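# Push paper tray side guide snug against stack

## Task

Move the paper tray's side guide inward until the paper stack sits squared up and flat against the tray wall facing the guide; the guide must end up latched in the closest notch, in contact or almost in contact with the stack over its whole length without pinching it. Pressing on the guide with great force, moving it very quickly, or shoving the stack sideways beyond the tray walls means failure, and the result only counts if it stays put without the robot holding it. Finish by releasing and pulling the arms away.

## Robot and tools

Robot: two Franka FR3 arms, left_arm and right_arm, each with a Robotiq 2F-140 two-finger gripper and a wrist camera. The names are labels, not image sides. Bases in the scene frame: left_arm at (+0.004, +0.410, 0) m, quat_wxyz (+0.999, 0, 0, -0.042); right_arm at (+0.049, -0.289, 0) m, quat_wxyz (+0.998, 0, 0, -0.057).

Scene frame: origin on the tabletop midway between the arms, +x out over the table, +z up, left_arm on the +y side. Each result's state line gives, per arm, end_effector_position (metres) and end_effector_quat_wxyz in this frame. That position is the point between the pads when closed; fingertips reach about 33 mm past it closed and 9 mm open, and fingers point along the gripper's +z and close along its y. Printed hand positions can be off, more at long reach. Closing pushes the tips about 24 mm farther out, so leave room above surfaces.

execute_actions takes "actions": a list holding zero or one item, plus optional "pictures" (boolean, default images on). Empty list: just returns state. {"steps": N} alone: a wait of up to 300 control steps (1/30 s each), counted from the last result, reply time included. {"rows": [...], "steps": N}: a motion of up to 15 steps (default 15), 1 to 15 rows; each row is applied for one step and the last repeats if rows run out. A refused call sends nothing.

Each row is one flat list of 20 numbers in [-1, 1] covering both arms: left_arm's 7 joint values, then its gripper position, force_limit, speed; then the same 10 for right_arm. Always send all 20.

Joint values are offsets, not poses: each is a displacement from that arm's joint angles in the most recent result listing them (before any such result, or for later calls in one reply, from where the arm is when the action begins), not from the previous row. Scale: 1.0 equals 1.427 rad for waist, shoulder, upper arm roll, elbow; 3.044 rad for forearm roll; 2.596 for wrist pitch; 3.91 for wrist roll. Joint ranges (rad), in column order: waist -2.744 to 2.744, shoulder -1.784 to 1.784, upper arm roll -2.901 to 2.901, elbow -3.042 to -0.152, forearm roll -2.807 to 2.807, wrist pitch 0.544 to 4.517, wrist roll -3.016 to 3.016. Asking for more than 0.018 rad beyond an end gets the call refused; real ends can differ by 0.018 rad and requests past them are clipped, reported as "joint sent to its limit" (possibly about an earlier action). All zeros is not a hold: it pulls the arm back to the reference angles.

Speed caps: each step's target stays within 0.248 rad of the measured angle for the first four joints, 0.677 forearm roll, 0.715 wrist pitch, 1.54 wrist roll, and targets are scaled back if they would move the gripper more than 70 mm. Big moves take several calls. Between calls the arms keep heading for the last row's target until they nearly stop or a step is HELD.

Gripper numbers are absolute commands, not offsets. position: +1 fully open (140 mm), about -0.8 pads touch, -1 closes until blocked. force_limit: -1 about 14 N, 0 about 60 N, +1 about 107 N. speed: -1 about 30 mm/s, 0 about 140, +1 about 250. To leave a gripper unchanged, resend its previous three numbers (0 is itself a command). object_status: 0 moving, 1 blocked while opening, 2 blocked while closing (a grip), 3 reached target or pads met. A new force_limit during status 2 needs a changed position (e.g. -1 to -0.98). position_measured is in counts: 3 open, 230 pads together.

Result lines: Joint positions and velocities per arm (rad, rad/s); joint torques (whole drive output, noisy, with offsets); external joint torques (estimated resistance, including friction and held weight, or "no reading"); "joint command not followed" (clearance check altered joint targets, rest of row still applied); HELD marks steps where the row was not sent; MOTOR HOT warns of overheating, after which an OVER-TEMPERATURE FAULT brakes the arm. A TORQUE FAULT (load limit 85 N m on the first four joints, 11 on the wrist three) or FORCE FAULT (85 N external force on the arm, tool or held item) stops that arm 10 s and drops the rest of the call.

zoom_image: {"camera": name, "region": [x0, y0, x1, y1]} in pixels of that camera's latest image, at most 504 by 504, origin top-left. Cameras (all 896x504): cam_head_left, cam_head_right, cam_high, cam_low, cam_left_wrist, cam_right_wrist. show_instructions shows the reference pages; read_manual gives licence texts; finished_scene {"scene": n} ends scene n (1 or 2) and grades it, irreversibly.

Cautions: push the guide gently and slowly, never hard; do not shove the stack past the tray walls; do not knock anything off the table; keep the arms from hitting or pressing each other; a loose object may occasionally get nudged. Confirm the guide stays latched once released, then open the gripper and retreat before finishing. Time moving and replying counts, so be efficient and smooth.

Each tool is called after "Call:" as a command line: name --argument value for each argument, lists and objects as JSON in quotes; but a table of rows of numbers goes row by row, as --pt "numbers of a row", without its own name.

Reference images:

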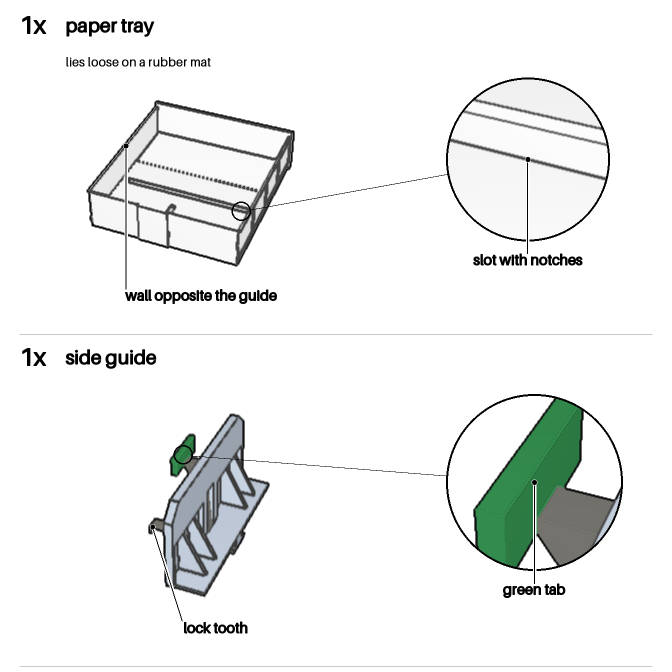

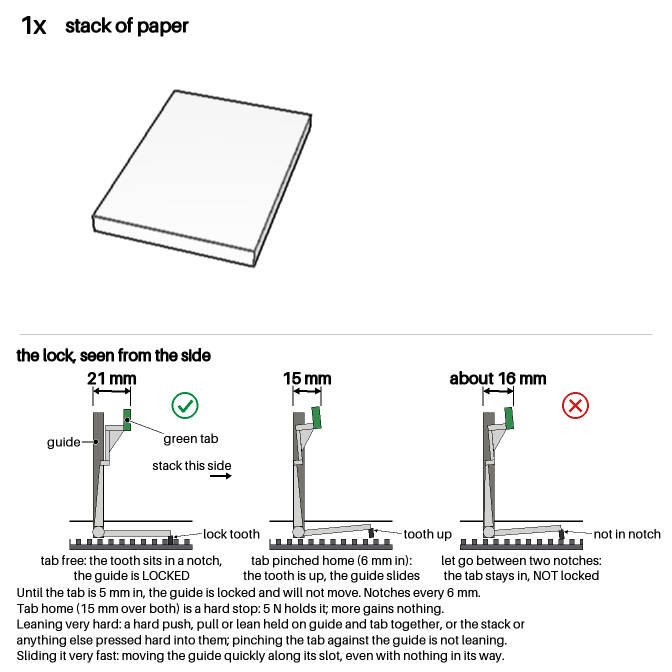

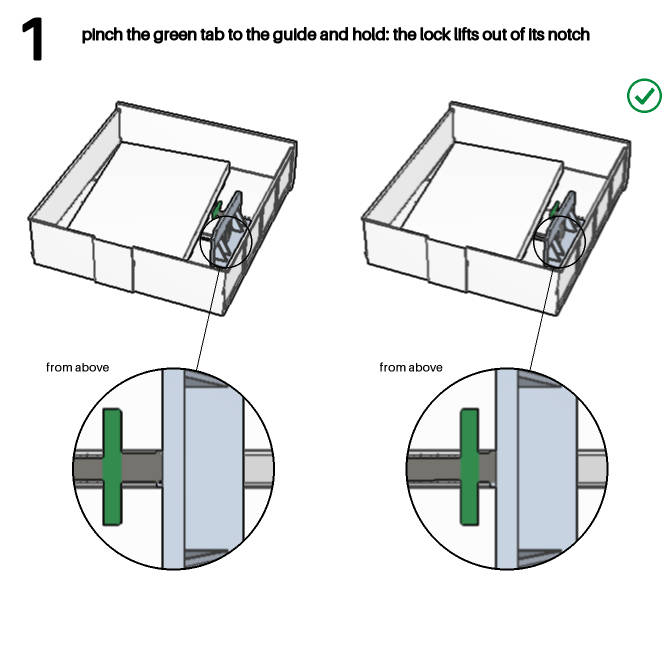

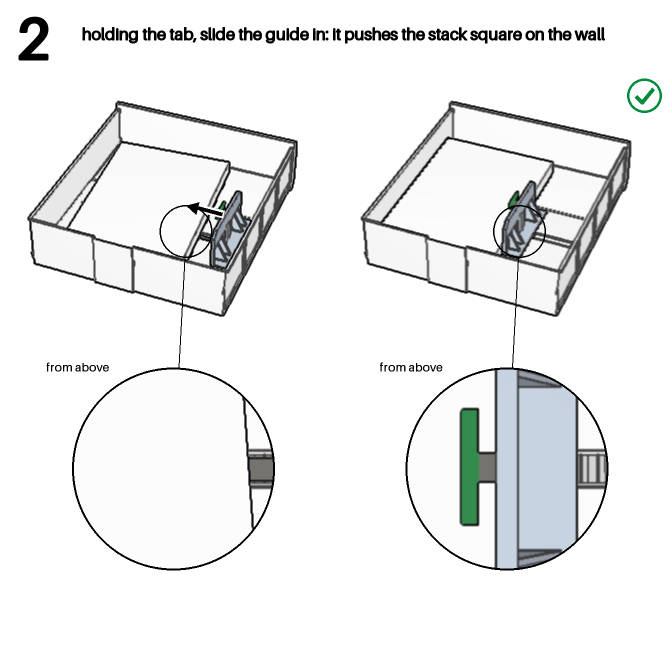

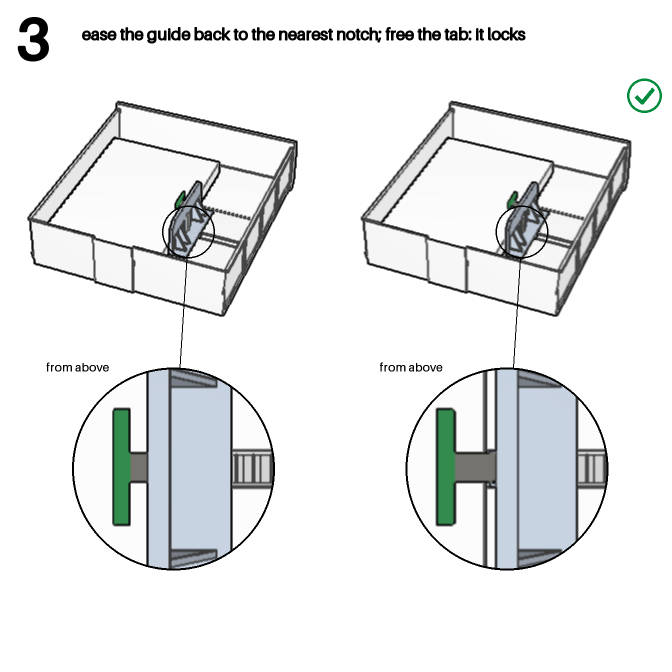

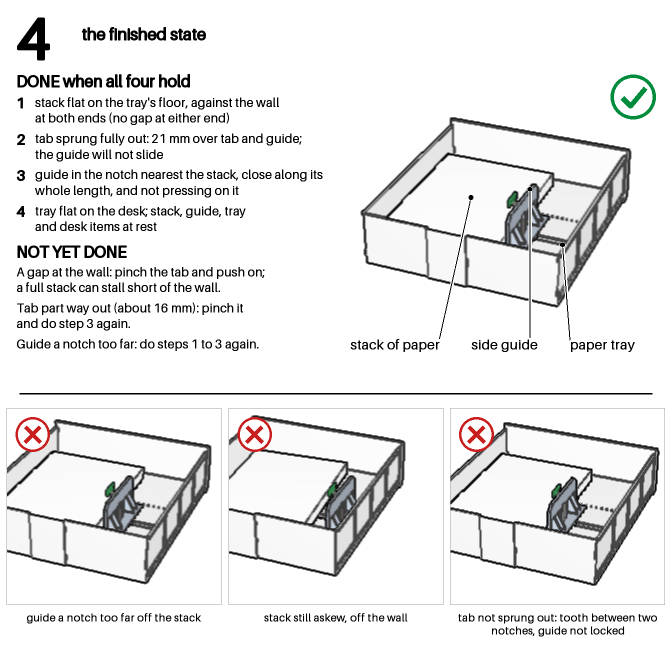

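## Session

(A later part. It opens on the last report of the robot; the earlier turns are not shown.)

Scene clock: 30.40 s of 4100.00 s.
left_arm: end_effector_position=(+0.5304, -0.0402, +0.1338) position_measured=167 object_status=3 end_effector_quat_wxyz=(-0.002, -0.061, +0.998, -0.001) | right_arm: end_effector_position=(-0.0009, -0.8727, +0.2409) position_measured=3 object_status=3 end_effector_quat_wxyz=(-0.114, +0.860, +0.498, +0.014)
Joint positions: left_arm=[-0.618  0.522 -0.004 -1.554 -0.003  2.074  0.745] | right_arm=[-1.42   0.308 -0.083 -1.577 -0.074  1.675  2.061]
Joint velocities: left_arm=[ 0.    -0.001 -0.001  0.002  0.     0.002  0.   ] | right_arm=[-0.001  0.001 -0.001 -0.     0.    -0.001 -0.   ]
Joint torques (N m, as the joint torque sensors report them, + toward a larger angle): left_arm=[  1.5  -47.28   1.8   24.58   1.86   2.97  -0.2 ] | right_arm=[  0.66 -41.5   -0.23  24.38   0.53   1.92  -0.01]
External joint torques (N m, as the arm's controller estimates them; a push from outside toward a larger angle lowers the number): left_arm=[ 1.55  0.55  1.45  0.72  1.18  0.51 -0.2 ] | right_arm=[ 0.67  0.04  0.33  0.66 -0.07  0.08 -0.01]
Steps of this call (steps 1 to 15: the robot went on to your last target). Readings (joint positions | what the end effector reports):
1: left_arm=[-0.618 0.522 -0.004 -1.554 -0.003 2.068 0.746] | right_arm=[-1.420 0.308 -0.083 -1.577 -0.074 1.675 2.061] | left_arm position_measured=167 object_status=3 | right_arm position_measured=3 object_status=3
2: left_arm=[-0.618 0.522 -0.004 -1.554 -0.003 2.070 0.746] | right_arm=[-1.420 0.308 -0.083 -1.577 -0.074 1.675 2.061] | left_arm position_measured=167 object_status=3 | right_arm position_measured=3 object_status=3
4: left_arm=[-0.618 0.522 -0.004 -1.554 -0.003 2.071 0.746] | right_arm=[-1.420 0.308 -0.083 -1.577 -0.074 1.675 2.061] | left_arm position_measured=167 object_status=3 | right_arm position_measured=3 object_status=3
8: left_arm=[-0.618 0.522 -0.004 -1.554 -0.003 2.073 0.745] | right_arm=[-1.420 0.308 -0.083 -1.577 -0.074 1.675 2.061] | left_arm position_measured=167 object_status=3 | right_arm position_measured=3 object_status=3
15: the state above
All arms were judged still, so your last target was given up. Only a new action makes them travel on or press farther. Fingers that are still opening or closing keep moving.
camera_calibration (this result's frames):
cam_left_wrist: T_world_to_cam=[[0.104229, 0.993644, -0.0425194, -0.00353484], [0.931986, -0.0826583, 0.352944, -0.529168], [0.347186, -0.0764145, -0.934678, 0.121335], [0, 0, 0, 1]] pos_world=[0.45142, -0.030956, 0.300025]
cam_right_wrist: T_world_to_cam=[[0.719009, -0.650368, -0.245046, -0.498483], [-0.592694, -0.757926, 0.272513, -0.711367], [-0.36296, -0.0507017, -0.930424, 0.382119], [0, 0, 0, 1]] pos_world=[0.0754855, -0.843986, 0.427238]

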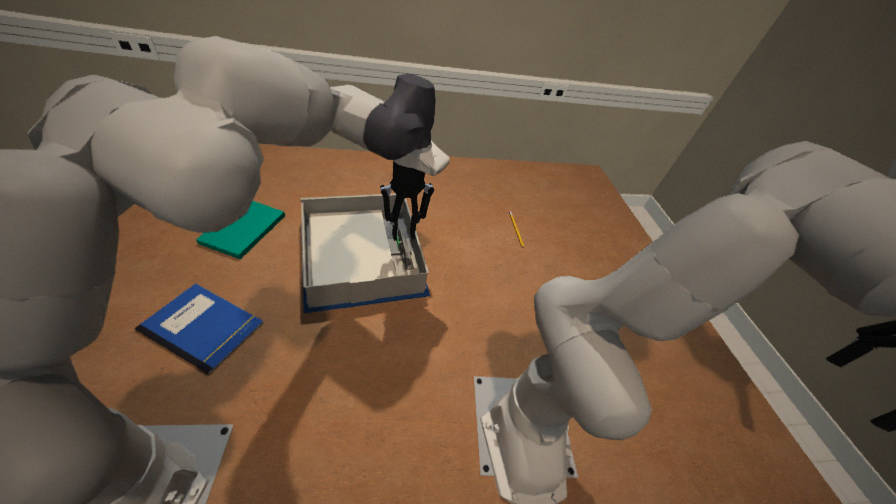

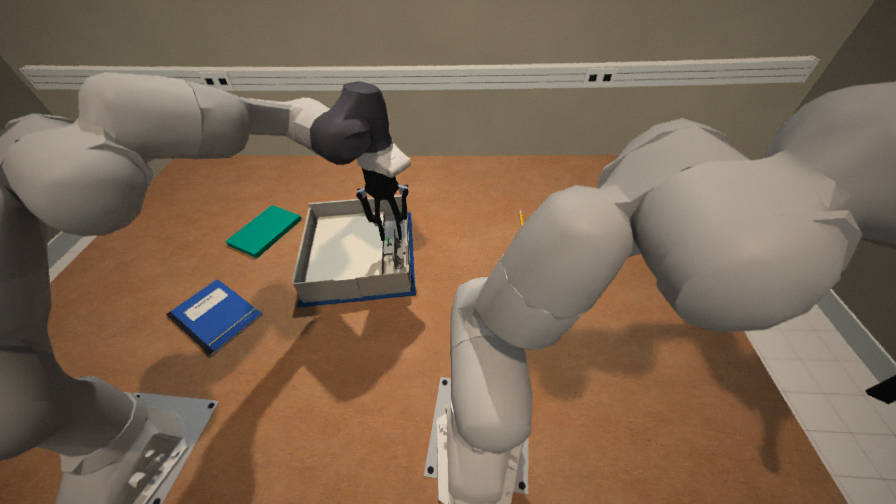

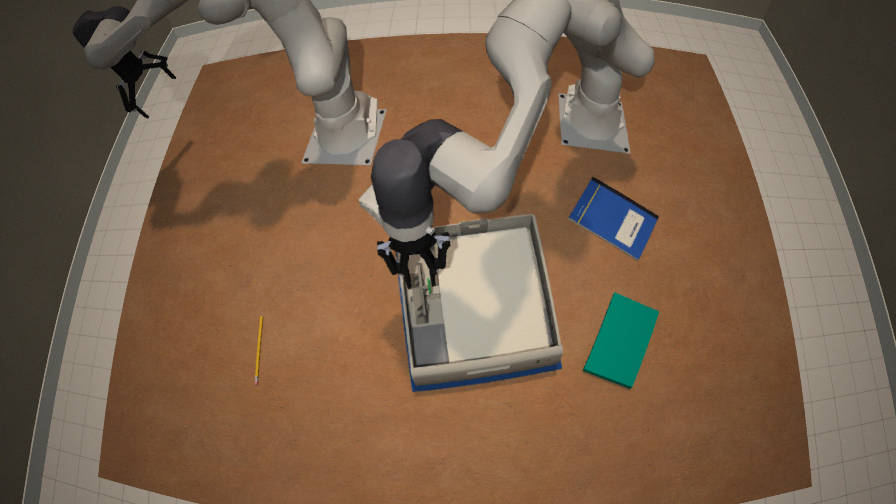

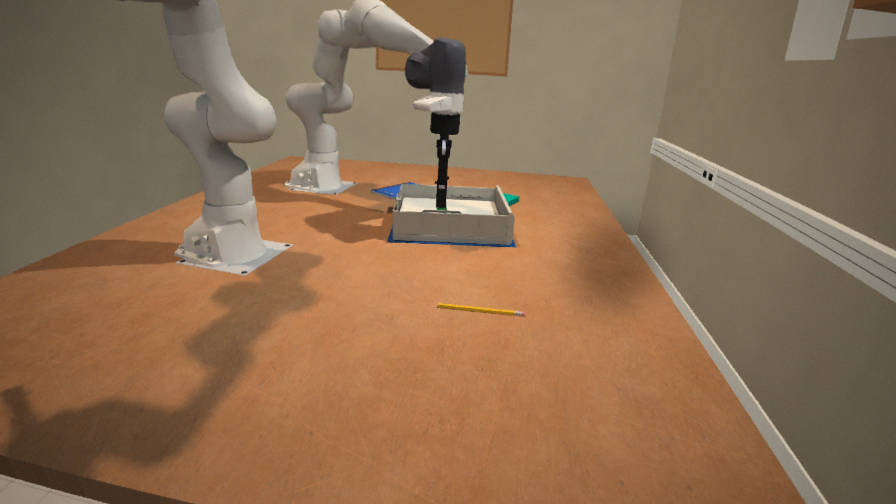

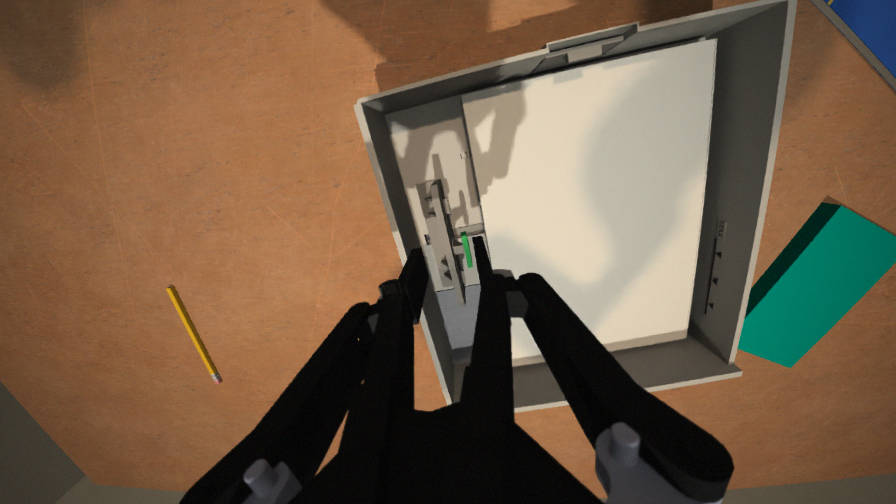

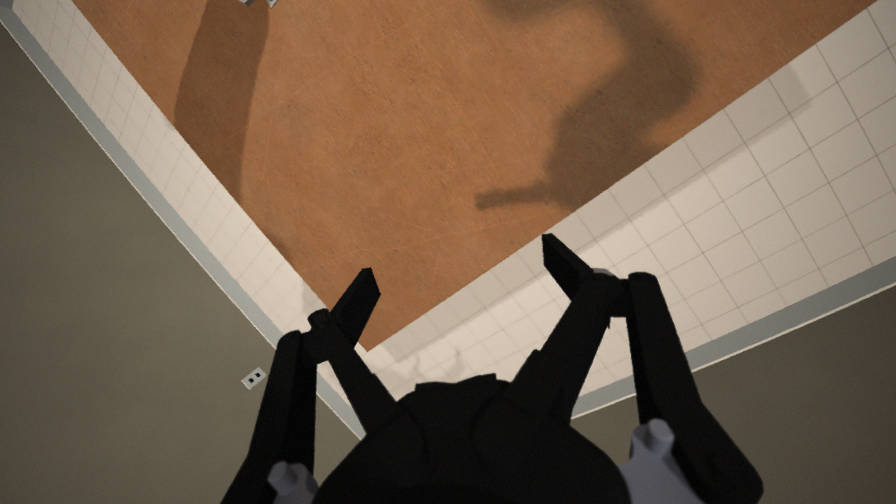

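Call:
execute_actions --actions '[{"rows":[[0.004,0,0,-0.008,0,0.007,0,-0.3,-1,0,0,0,0,0,0,0,0,1,0,0],[0.004,0.002,0,-0.012,0,0.011,0,-0.3,-1,0,0,0,0,0,0,0,0,1,0,0],[0.004,0.005,0,-0.017,0,0.015,0,-0.3,-1,0,0,0,0,0,0,0,0,1,0,0],[0.004,0.008,0,-0.022,0,0.019,0,-0.3,-1,0,0,0,0,0,0,0,0,1,0,0],[0.004,0.012,0,-0.028,0,0.023,0,-0.45,-1,-1,0,0,0,0,0,0,0,1,0,0]]}]' --pictures false

Call:
execute_actions --actions '[{"steps":15}]'

Call:
zoom_image --camera "cam_left_wrist" --region '[380,170,540,330]'

Call:
zoom_image --camera "cam_head_left" --region '[360,190,450,290]'

Scene clock: 39.30 s of 4100.00 s.
left_arm: end_effector_position=(+0.5284, -0.0352, +0.1072) position_measured=183 object_status=0 end_effector_quat_wxyz=(-0.004, -0.063, +0.998, +0.001) | right_arm: end_effector_position=(-0.0009, -0.8727, +0.2409) position_measured=3 object_status=3 end_effector_quat_wxyz=(-0.114, +0.860, +0.498, +0.014)
Joint positions: left_arm=[-0.614  0.54  -0.004 -1.594 -0.003  2.127  0.745] | right_arm=[-1.42   0.308 -0.083 -1.577 -0.074  1.675  2.061]
Joint velocities: left_arm=[-0.    -0.007 -0.001  0.001 -0.     0.029  0.   ] | right_arm=[ 0.002 -0.    -0.001 -0.001  0.001  0.001  0.002]
Joint torques (N m, as the joint torque sensors report them, + toward a larger angle): left_arm=[  1.49 -48.36   1.91  23.66   0.63   3.     0.04] | right_arm=[  0.56 -41.57   0.02  24.65   0.59   1.95  -0.02]
External joint torques (N m, as the arm's controller estimates them; a push from outside toward a larger angle lowers the number): left_arm=[ 1.68 -0.52  1.65  0.18 -0.03  0.57  0.04] | right_arm=[ 0.45 -0.01  0.48  0.92 -0.03  0.1  -0.01]
Steps of this call (steps 1 to 90: nothing new was sent; then 5.40 s passed at rest; steps 91 to 105: all 15 steps of this action). Readings (joint positions | what the end effector reports):
91: left_arm=[-0.617 0.521 -0.004 -1.556 -0.003 2.078 0.745] | right_arm=[-1.420 0.308 -0.083 -1.577 -0.074 1.675 2.061] | left_arm position_measured=167 object_status=3 | right_arm position_measured=3 object_status=3
92: left_arm=[-0.617 0.521 -0.004 -1.560 -0.003 2.082 0.745] | right_arm=[-1.420 0.308 -0.083 -1.577 -0.074 1.675 2.061] | left_arm position_measured=167 object_status=3 | right_arm position_measured=3 object_status=3
94: left_arm=[-0.615 0.523 -0.004 -1.569 -0.003 2.093 0.745] | right_arm=[-1.420 0.308 -0.083 -1.577 -0.074 1.675 2.061] | left_arm position_measured=167 object_status=3 | right_arm position_measured=3 object_status=3
98: left_arm=[-0.614 0.536 -0.004 -1.589 -0.003 2.114 0.745] | right_arm=[-1.420 0.308 -0.083 -1.577 -0.074 1.675 2.061] | left_arm position_measured=172 object_status=0 | right_arm position_measured=3 object_status=3
105: the state above

Scene clock: 39.80 s of 4100.00 s.
left_arm: end_effector_position=(+0.5296, -0.0362, +0.1080) position_measured=186 object_status=3 end_effector_quat_wxyz=(-0.002, -0.063, +0.998, -0.001) | right_arm: end_effector_position=(-0.0009, -0.8727, +0.2409) position_measured=3 object_status=3 end_effector_quat_wxyz=(-0.114, +0.860, +0.498, +0.014)
Joint positions: left_arm=[-0.614  0.54  -0.004 -1.594 -0.003  2.132  0.745] | right_arm=[-1.42   0.308 -0.083 -1.577 -0.074  1.675  2.061]
Joint velocities: left_arm=[-0.001 -0.001  0.001 -0.     0.     0.002  0.   ] | right_arm=[ 0.     0.    -0.    -0.     0.001  0.001  0.001]
Joint torques (N m, as the joint torque sensors report them, + toward a larger angle): left_arm=[  1.36 -47.98   1.84  23.54   0.63   2.94   0.02] | right_arm=[  0.32 -41.39  -0.49  24.34   0.52   1.97  -0.04]
External joint torques (N m, as the arm's controller estimates them; a push from outside toward a larger angle lowers the number): left_arm=[ 1.25  0.03  1.34 -0.01 -0.04  0.47  0.02] | right_arm=[ 0.37  0.13  0.1   0.62 -0.09  0.12 -0.04]
Steps of this call (steps 1 to 15: the robot went on to your last target). Readings (joint positions | what the end effector reports):
1: left_arm=[-0.614 0.540 -0.004 -1.594 -0.003 2.128 0.745] | right_arm=[-1.420 0.308 -0.083 -1.577 -0.074 1.675 2.061] | left_arm position_measured=185 object_status=0 | right_arm position_measured=3 object_status=3
2: left_arm=[-0.614 0.540 -0.004 -1.594 -0.003 2.129 0.745] | right_arm=[-1.420 0.308 -0.083 -1.577 -0.074 1.675 2.061] | left_arm position_measured=186 object_status=0 | right_arm position_measured=3 object_status=3
4: left_arm=[-0.614 0.540 -0.004 -1.594 -0.003 2.130 0.745] | right_arm=[-1.420 0.308 -0.083 -1.577 -0.074 1.675 2.061] | left_arm position_measured=186 object_status=0 | right_arm position_measured=3 object_status=3
8: left_arm=[-0.614 0.540 -0.004 -1.594 -0.003 2.131 0.745] | right_arm=[-1.420 0.308 -0.083 -1.577 -0.074 1.675 2.061] | left_arm position_measured=186 object_status=3 | right_arm position_measured=3 object_status=3
15: the state above
All arms were judged still, so your last target was given up. Only a new action makes them travel on or press farther. Fingers that are still opening or closing keep moving.
camera_calibration (this result's frames):
cam_left_wrist: T_world_to_cam=[[0.100298, 0.994063, -0.0421739, -0.00638613], [0.932433, -0.0791213, 0.352574, -0.51903], [0.347144, -0.0746867, -0.934833, 0.0978816], [0, 0, 0, 1]] pos_world=[0.450622, -0.0274076, 0.27423]
cam_right_wrist: T_world_to_cam=[[0.719009, -0.650368, -0.245046, -0.498483], [-0.592694, -0.757926, 0.272513, -0.711367], [-0.36296, -0.0507017, -0.930424, 0.38212], [0, 0, 0, 1]] pos_world=[0.0754855, -0.843986, 0.427238]

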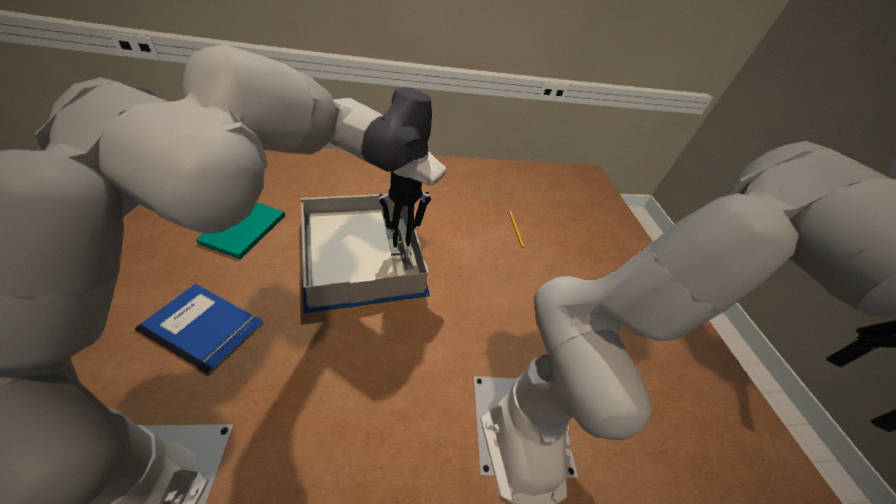

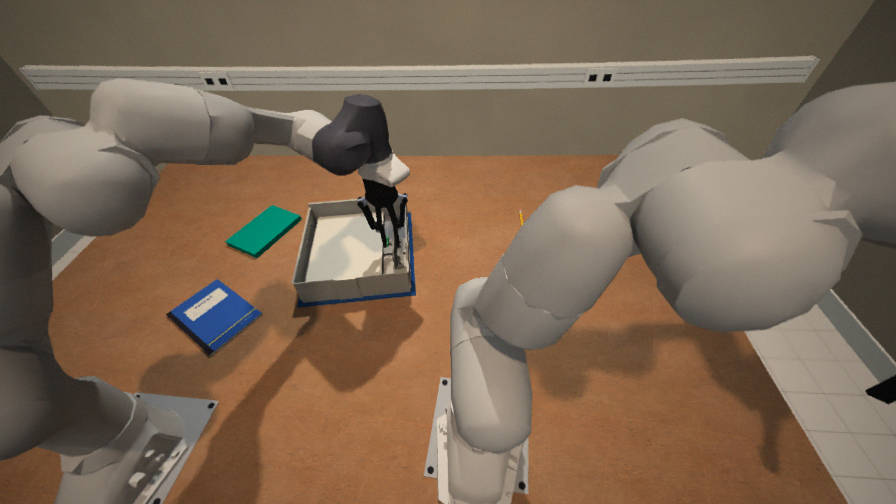

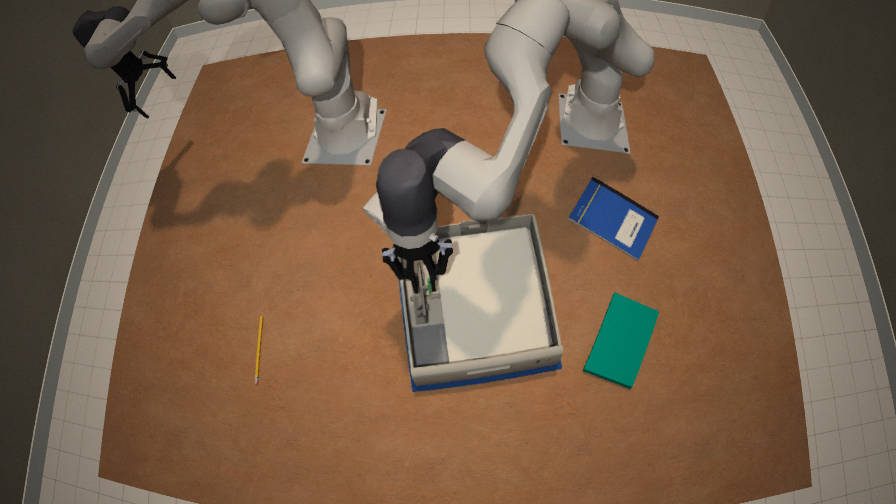

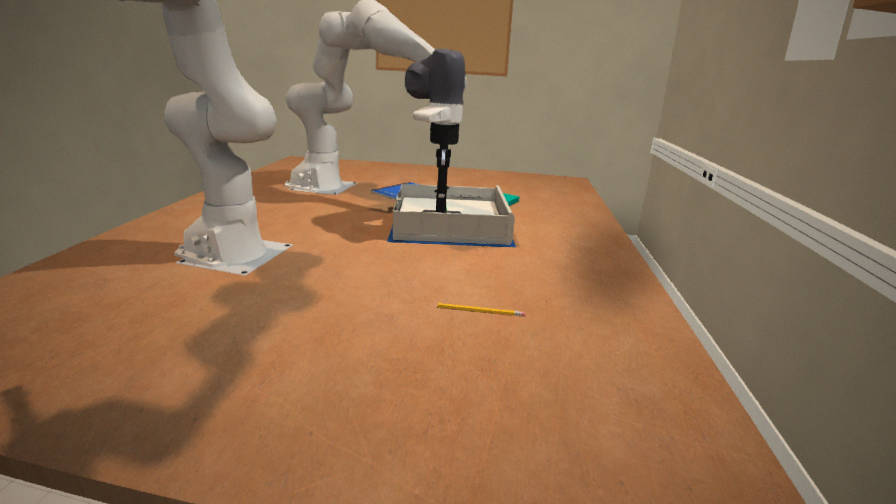

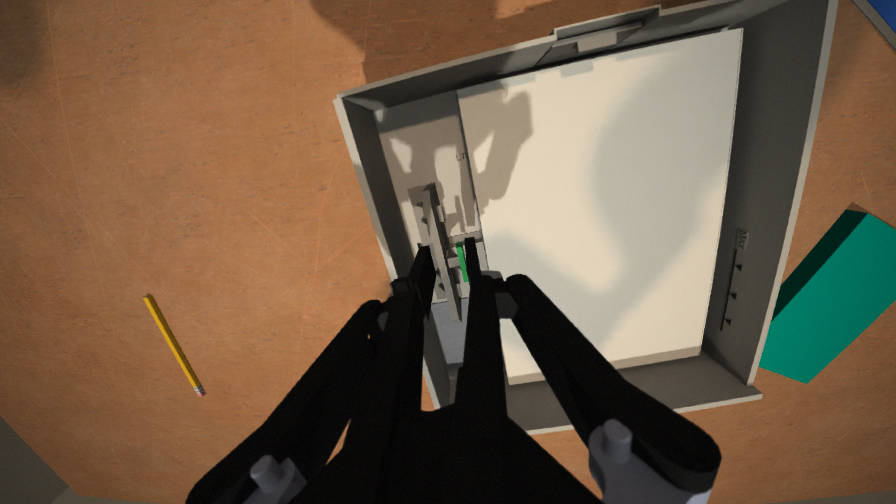

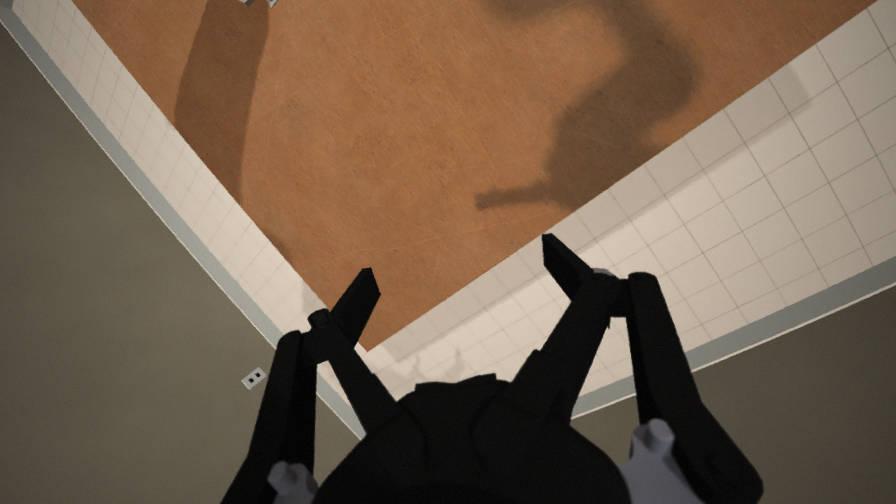

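Region (380, 170, 540, 330) of cam_left_wrist's 896x504 image, scaled by 3.150, with more detail than that image has.

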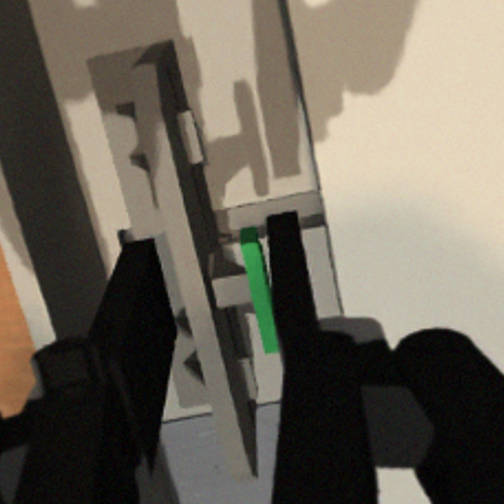

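Region (360, 190, 450, 290) of cam_head_left's 896x504 image, scaled by 5.040, with more detail than that image has; it fills the left 454 columns of this view, and the rest is white.

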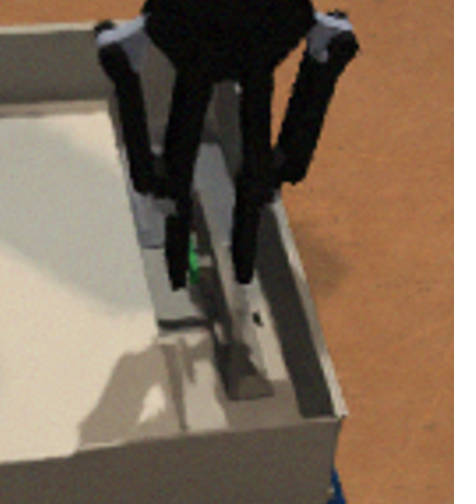

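Call:
execute_actions --actions '[{"rows":[[0,0,0,0,0,0,0,-1,-0.7,-1,0,0,0,0,0,0,0,1,0,0]]}]' --pictures false

Call:
execute_actions --actions '[{"steps":10}]' --pictures false

Call:
execute_actions --actions '[{"rows":[[0.0035,-0.005,0,-0.008,0,0.003,0.002,-1,-0.7,-1,0,0,0,0,0,0,0,1,0,0]],"steps":10}]'

Scene clock: 44.93 s of 4100.00 s.
left_arm: end_effector_position=(+0.5298, -0.0368, +0.1084) position_measured=208 object_status=0 end_effector_quat_wxyz=(-0.002, -0.063, +0.998, -0.002) | right_arm: end_effector_position=(-0.0009, -0.8727, +0.2409) position_measured=3 object_status=3 end_effector_quat_wxyz=(-0.114, +0.860, +0.498, +0.014)
Joint positions: left_arm=[-0.614  0.539 -0.004 -1.593 -0.003  2.133  0.744] | right_arm=[-1.42   0.308 -0.083 -1.577 -0.074  1.675  2.061]
Joint velocities: left_arm=[ 0.001  0.001 -0.    -0.    -0.001  0.    -0.013] | right_arm=[-0.001  0.     0.001 -0.     0.     0.    -0.002]
Joint torques (N m, as the joint torque sensors report them, + toward a larger angle): left_arm=[  0.24 -46.79   2.18  23.37   0.64   2.42   0.22] | right_arm=[  0.21 -41.48  -0.13  24.58   0.54   1.97  -0.06]
External joint torques (N m, as the arm's controller estimates them; a push from outside toward a larger angle lowers the number): left_arm=[ 0.13  0.73  1.71  0.07 -0.03 -0.02  0.21] | right_arm=[ 0.17  0.08  0.39  0.86 -0.07  0.13 -0.06]
Steps of this call (steps 1 to 90: nothing new was sent; then 1.63 s passed at rest; steps 91 to 105: all 15 steps of this action). Readings (joint positions | what the end effector reports):
91: left_arm=[-0.614 0.540 -0.004 -1.594 -0.003 2.132 0.745] | right_arm=[-1.420 0.308 -0.083 -1.577 -0.074 1.675 2.061] | left_arm position_measured=186 object_status=0 | right_arm position_measured=3 object_status=3
92: left_arm=[-0.614 0.540 -0.004 -1.594 -0.003 2.132 0.745] | right_arm=[-1.420 0.308 -0.083 -1.577 -0.074 1.675 2.061] | left_arm position_measured=187 object_status=0 | right_arm position_measured=3 object_status=3
94: left_arm=[-0.614 0.540 -0.004 -1.594 -0.003 2.132 0.745] | right_arm=[-1.420 0.308 -0.083 -1.577 -0.074 1.675 2.061] | left_arm position_measured=190 object_status=0 | right_arm position_measured=3 object_status=3
98: left_arm=[-0.614 0.539 -0.003 -1.594 -0.003 2.131 0.745] | right_arm=[-1.420 0.308 -0.083 -1.577 -0.074 1.675 2.061] | left_arm position_measured=197 object_status=0 | right_arm position_measured=3 object_status=3
105: the state above

Scene clock: 45.27 s of 4100.00 s.
left_arm: end_effector_position=(+0.5298, -0.0368, +0.1084) position_measured=209 object_status=2 end_effector_quat_wxyz=(-0.002, -0.064, +0.998, -0.002) | right_arm: end_effector_position=(-0.0009, -0.8727, +0.2409) position_measured=3 object_status=3 end_effector_quat_wxyz=(-0.114, +0.860, +0.498, +0.014)
Joint positions: left_arm=[-0.614  0.539 -0.004 -1.593 -0.003  2.133  0.742] | right_arm=[-1.42   0.308 -0.083 -1.577 -0.074  1.675  2.061]
Joint velocities: left_arm=[ 0.001 -0.001 -0.    -0.001  0.002  0.    -0.004] | right_arm=[ 0.001 -0.002  0.001 -0.     0.001  0.001 -0.   ]
Joint torques (N m, as the joint torque sensors report them, + toward a larger angle): left_arm=[  0.26 -47.11   1.87  23.65   0.65   2.45   0.15] | right_arm=[  0.34 -41.83  -0.1   24.34   0.5    1.95  -0.01]
External joint torques (N m, as the arm's controller estimates them; a push from outside toward a larger angle lowers the number): left_arm=[ 0.01  0.81  1.29  0.16 -0.03 -0.01  0.15] | right_arm=[ 0.36 -0.1   0.47  0.5  -0.1   0.09 -0.01]
Steps of this call (steps 1 to 10: the robot went on to your last target). Readings (joint positions | what the end effector reports):
1: left_arm=[-0.614 0.539 -0.004 -1.593 -0.003 2.133 0.744] | right_arm=[-1.420 0.308 -0.083 -1.577 -0.074 1.675 2.061] | left_arm position_measured=209 object_status=0 | right_arm position_measured=3 object_status=3
2: left_arm=[-0.614 0.539 -0.004 -1.593 -0.003 2.133 0.744] | right_arm=[-1.420 0.308 -0.083 -1.577 -0.074 1.675 2.061] | left_arm position_measured=209 object_status=0 | right_arm position_measured=3 object_status=3
4: left_arm=[-0.614 0.539 -0.004 -1.593 -0.003 2.133 0.743] | right_arm=[-1.420 0.308 -0.083 -1.577 -0.074 1.675 2.061] | left_arm position_measured=209 object_status=0 | right_arm position_measured=3 object_status=3
8: left_arm=[-0.614 0.539 -0.004 -1.593 -0.003 2.133 0.742] | right_arm=[-1.420 0.308 -0.083 -1.577 -0.074 1.675 2.061] | left_arm position_measured=209 object_status=2 | right_arm position_measured=3 object_status=3
10: the state above

Scene clock: 45.60 s of 4100.00 s.
left_arm: end_effector_position=(+0.5294, -0.0342, +0.1084) position_measured=209 object_status=2 end_effector_quat_wxyz=(-0.002, -0.065, +0.998, -0.002) | right_arm: end_effector_position=(-0.0009, -0.8727, +0.2409) position_measured=3 object_status=3 end_effector_quat_wxyz=(-0.114, +0.860, +0.498, +0.014)
Joint positions: left_arm=[-0.612  0.533 -0.004 -1.603 -0.003  2.137  0.742] | right_arm=[-1.42   0.308 -0.083 -1.577 -0.074  1.675  2.061]
Joint velocities: left_arm=[-0.002 -0.002 -0.002 -0.001 -0.002  0.003  0.   ] | right_arm=[ 0.     0.001 -0.    -0.003  0.     0.001 -0.   ]
Joint torques (N m, as the joint torque sensors report them, + toward a larger angle): left_arm=[  1.37 -47.75   1.79  22.81   0.64   3.23   0.37] | right_arm=[  0.61 -42.05  -0.27  25.06   0.57   1.97  -0.07]
External joint torques (N m, as the arm's controller estimates them; a push from outside toward a larger angle lowers the number): left_arm=[ 1.74  0.07  1.68 -0.76 -0.02  0.76  0.37] | right_arm=[ 0.56 -0.66  0.24  1.41 -0.04  0.13 -0.06]
Steps of this call (steps 1 to 10: all 10 steps of this action). Readings (joint positions | what the end effector reports):
1: left_arm=[-0.614 0.538 -0.004 -1.596 -0.003 2.134 0.742] | right_arm=[-1.420 0.308 -0.083 -1.577 -0.074 1.675 2.061] | left_arm position_measured=209 object_status=2 | right_arm position_measured=3 object_status=3
2: left_arm=[-0.613 0.536 -0.004 -1.598 -0.003 2.135 0.742] | right_arm=[-1.420 0.308 -0.083 -1.577 -0.074 1.675 2.061] | left_arm position_measured=209 object_status=2 | right_arm position_measured=3 object_status=3
4: left_arm=[-0.612 0.534 -0.004 -1.601 -0.003 2.135 0.742] | right_arm=[-1.420 0.308 -0.083 -1.577 -0.074 1.675 2.061] | left_arm position_measured=209 object_status=2 | right_arm position_measured=3 object_status=3
8: left_arm=[-0.612 0.533 -0.004 -1.603 -0.003 2.136 0.742] | right_arm=[-1.420 0.308 -0.083 -1.577 -0.074 1.675 2.061] | left_arm position_measured=209 object_status=2 | right_arm position_measured=3 object_status=3
10: the state above
camera_calibration (this result's frames):
cam_left_wrist: T_world_to_cam=[[0.0955784, 0.99449, -0.0430644, -0.00580245], [0.932451, -0.0743051, 0.353573, -0.518773], [0.348425, -0.0739494, -0.934415, 0.0978128], [0, 0, 0, 1]] pos_world=[0.450205, -0.0255438, 0.274572]
cam_right_wrist: T_world_to_cam=[[0.719009, -0.650368, -0.245046, -0.498483], [-0.592694, -0.757926, 0.272512, -0.711367], [-0.36296, -0.0507015, -0.930424, 0.38212], [0, 0, 0, 1]] pos_world=[0.0754855, -0.843986, 0.427238]

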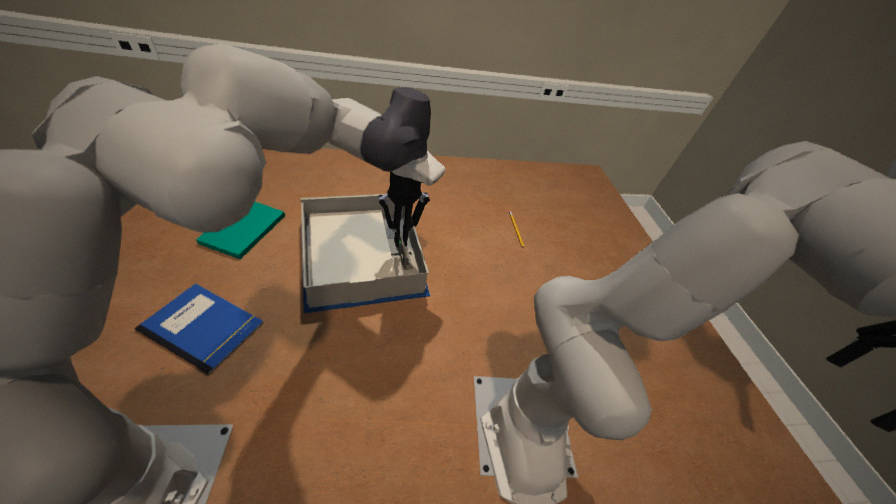

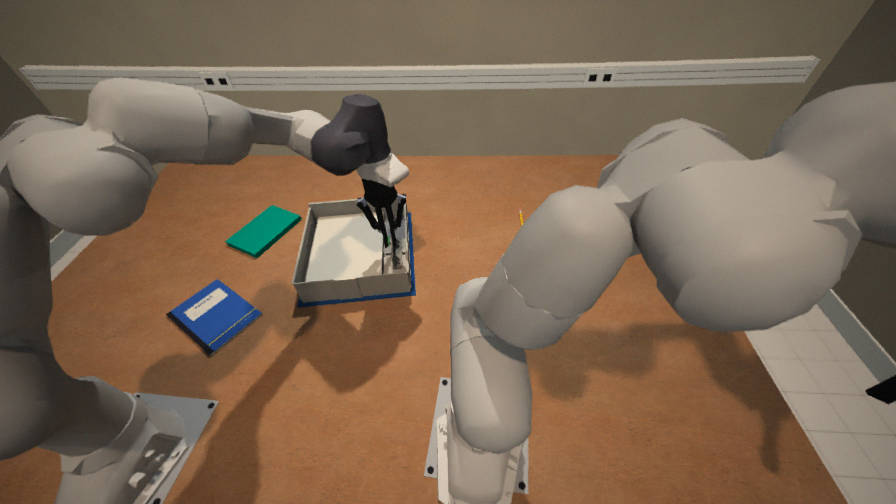

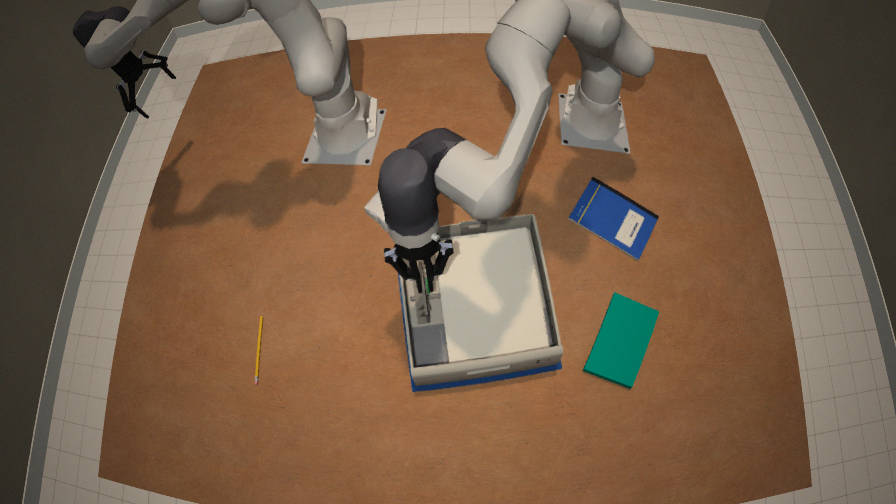

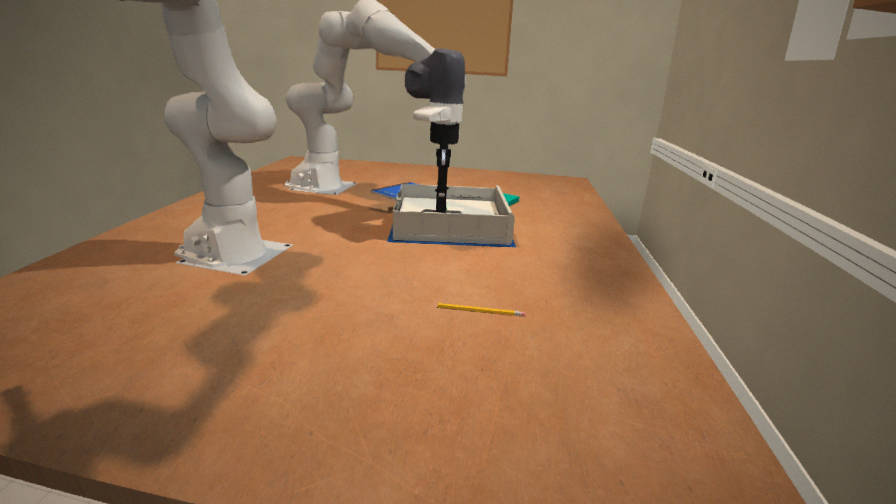

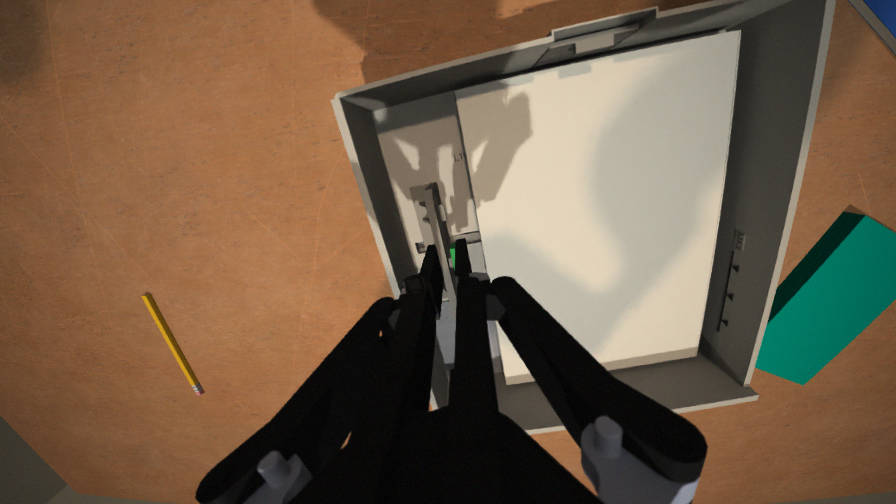

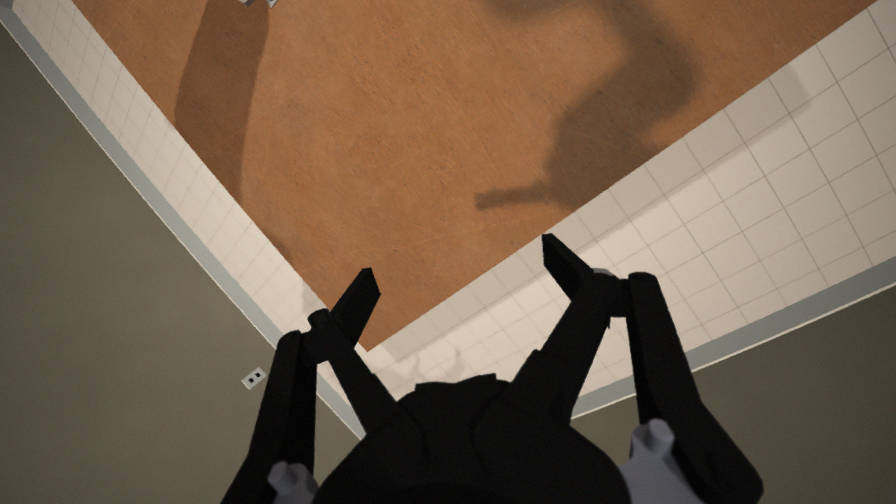

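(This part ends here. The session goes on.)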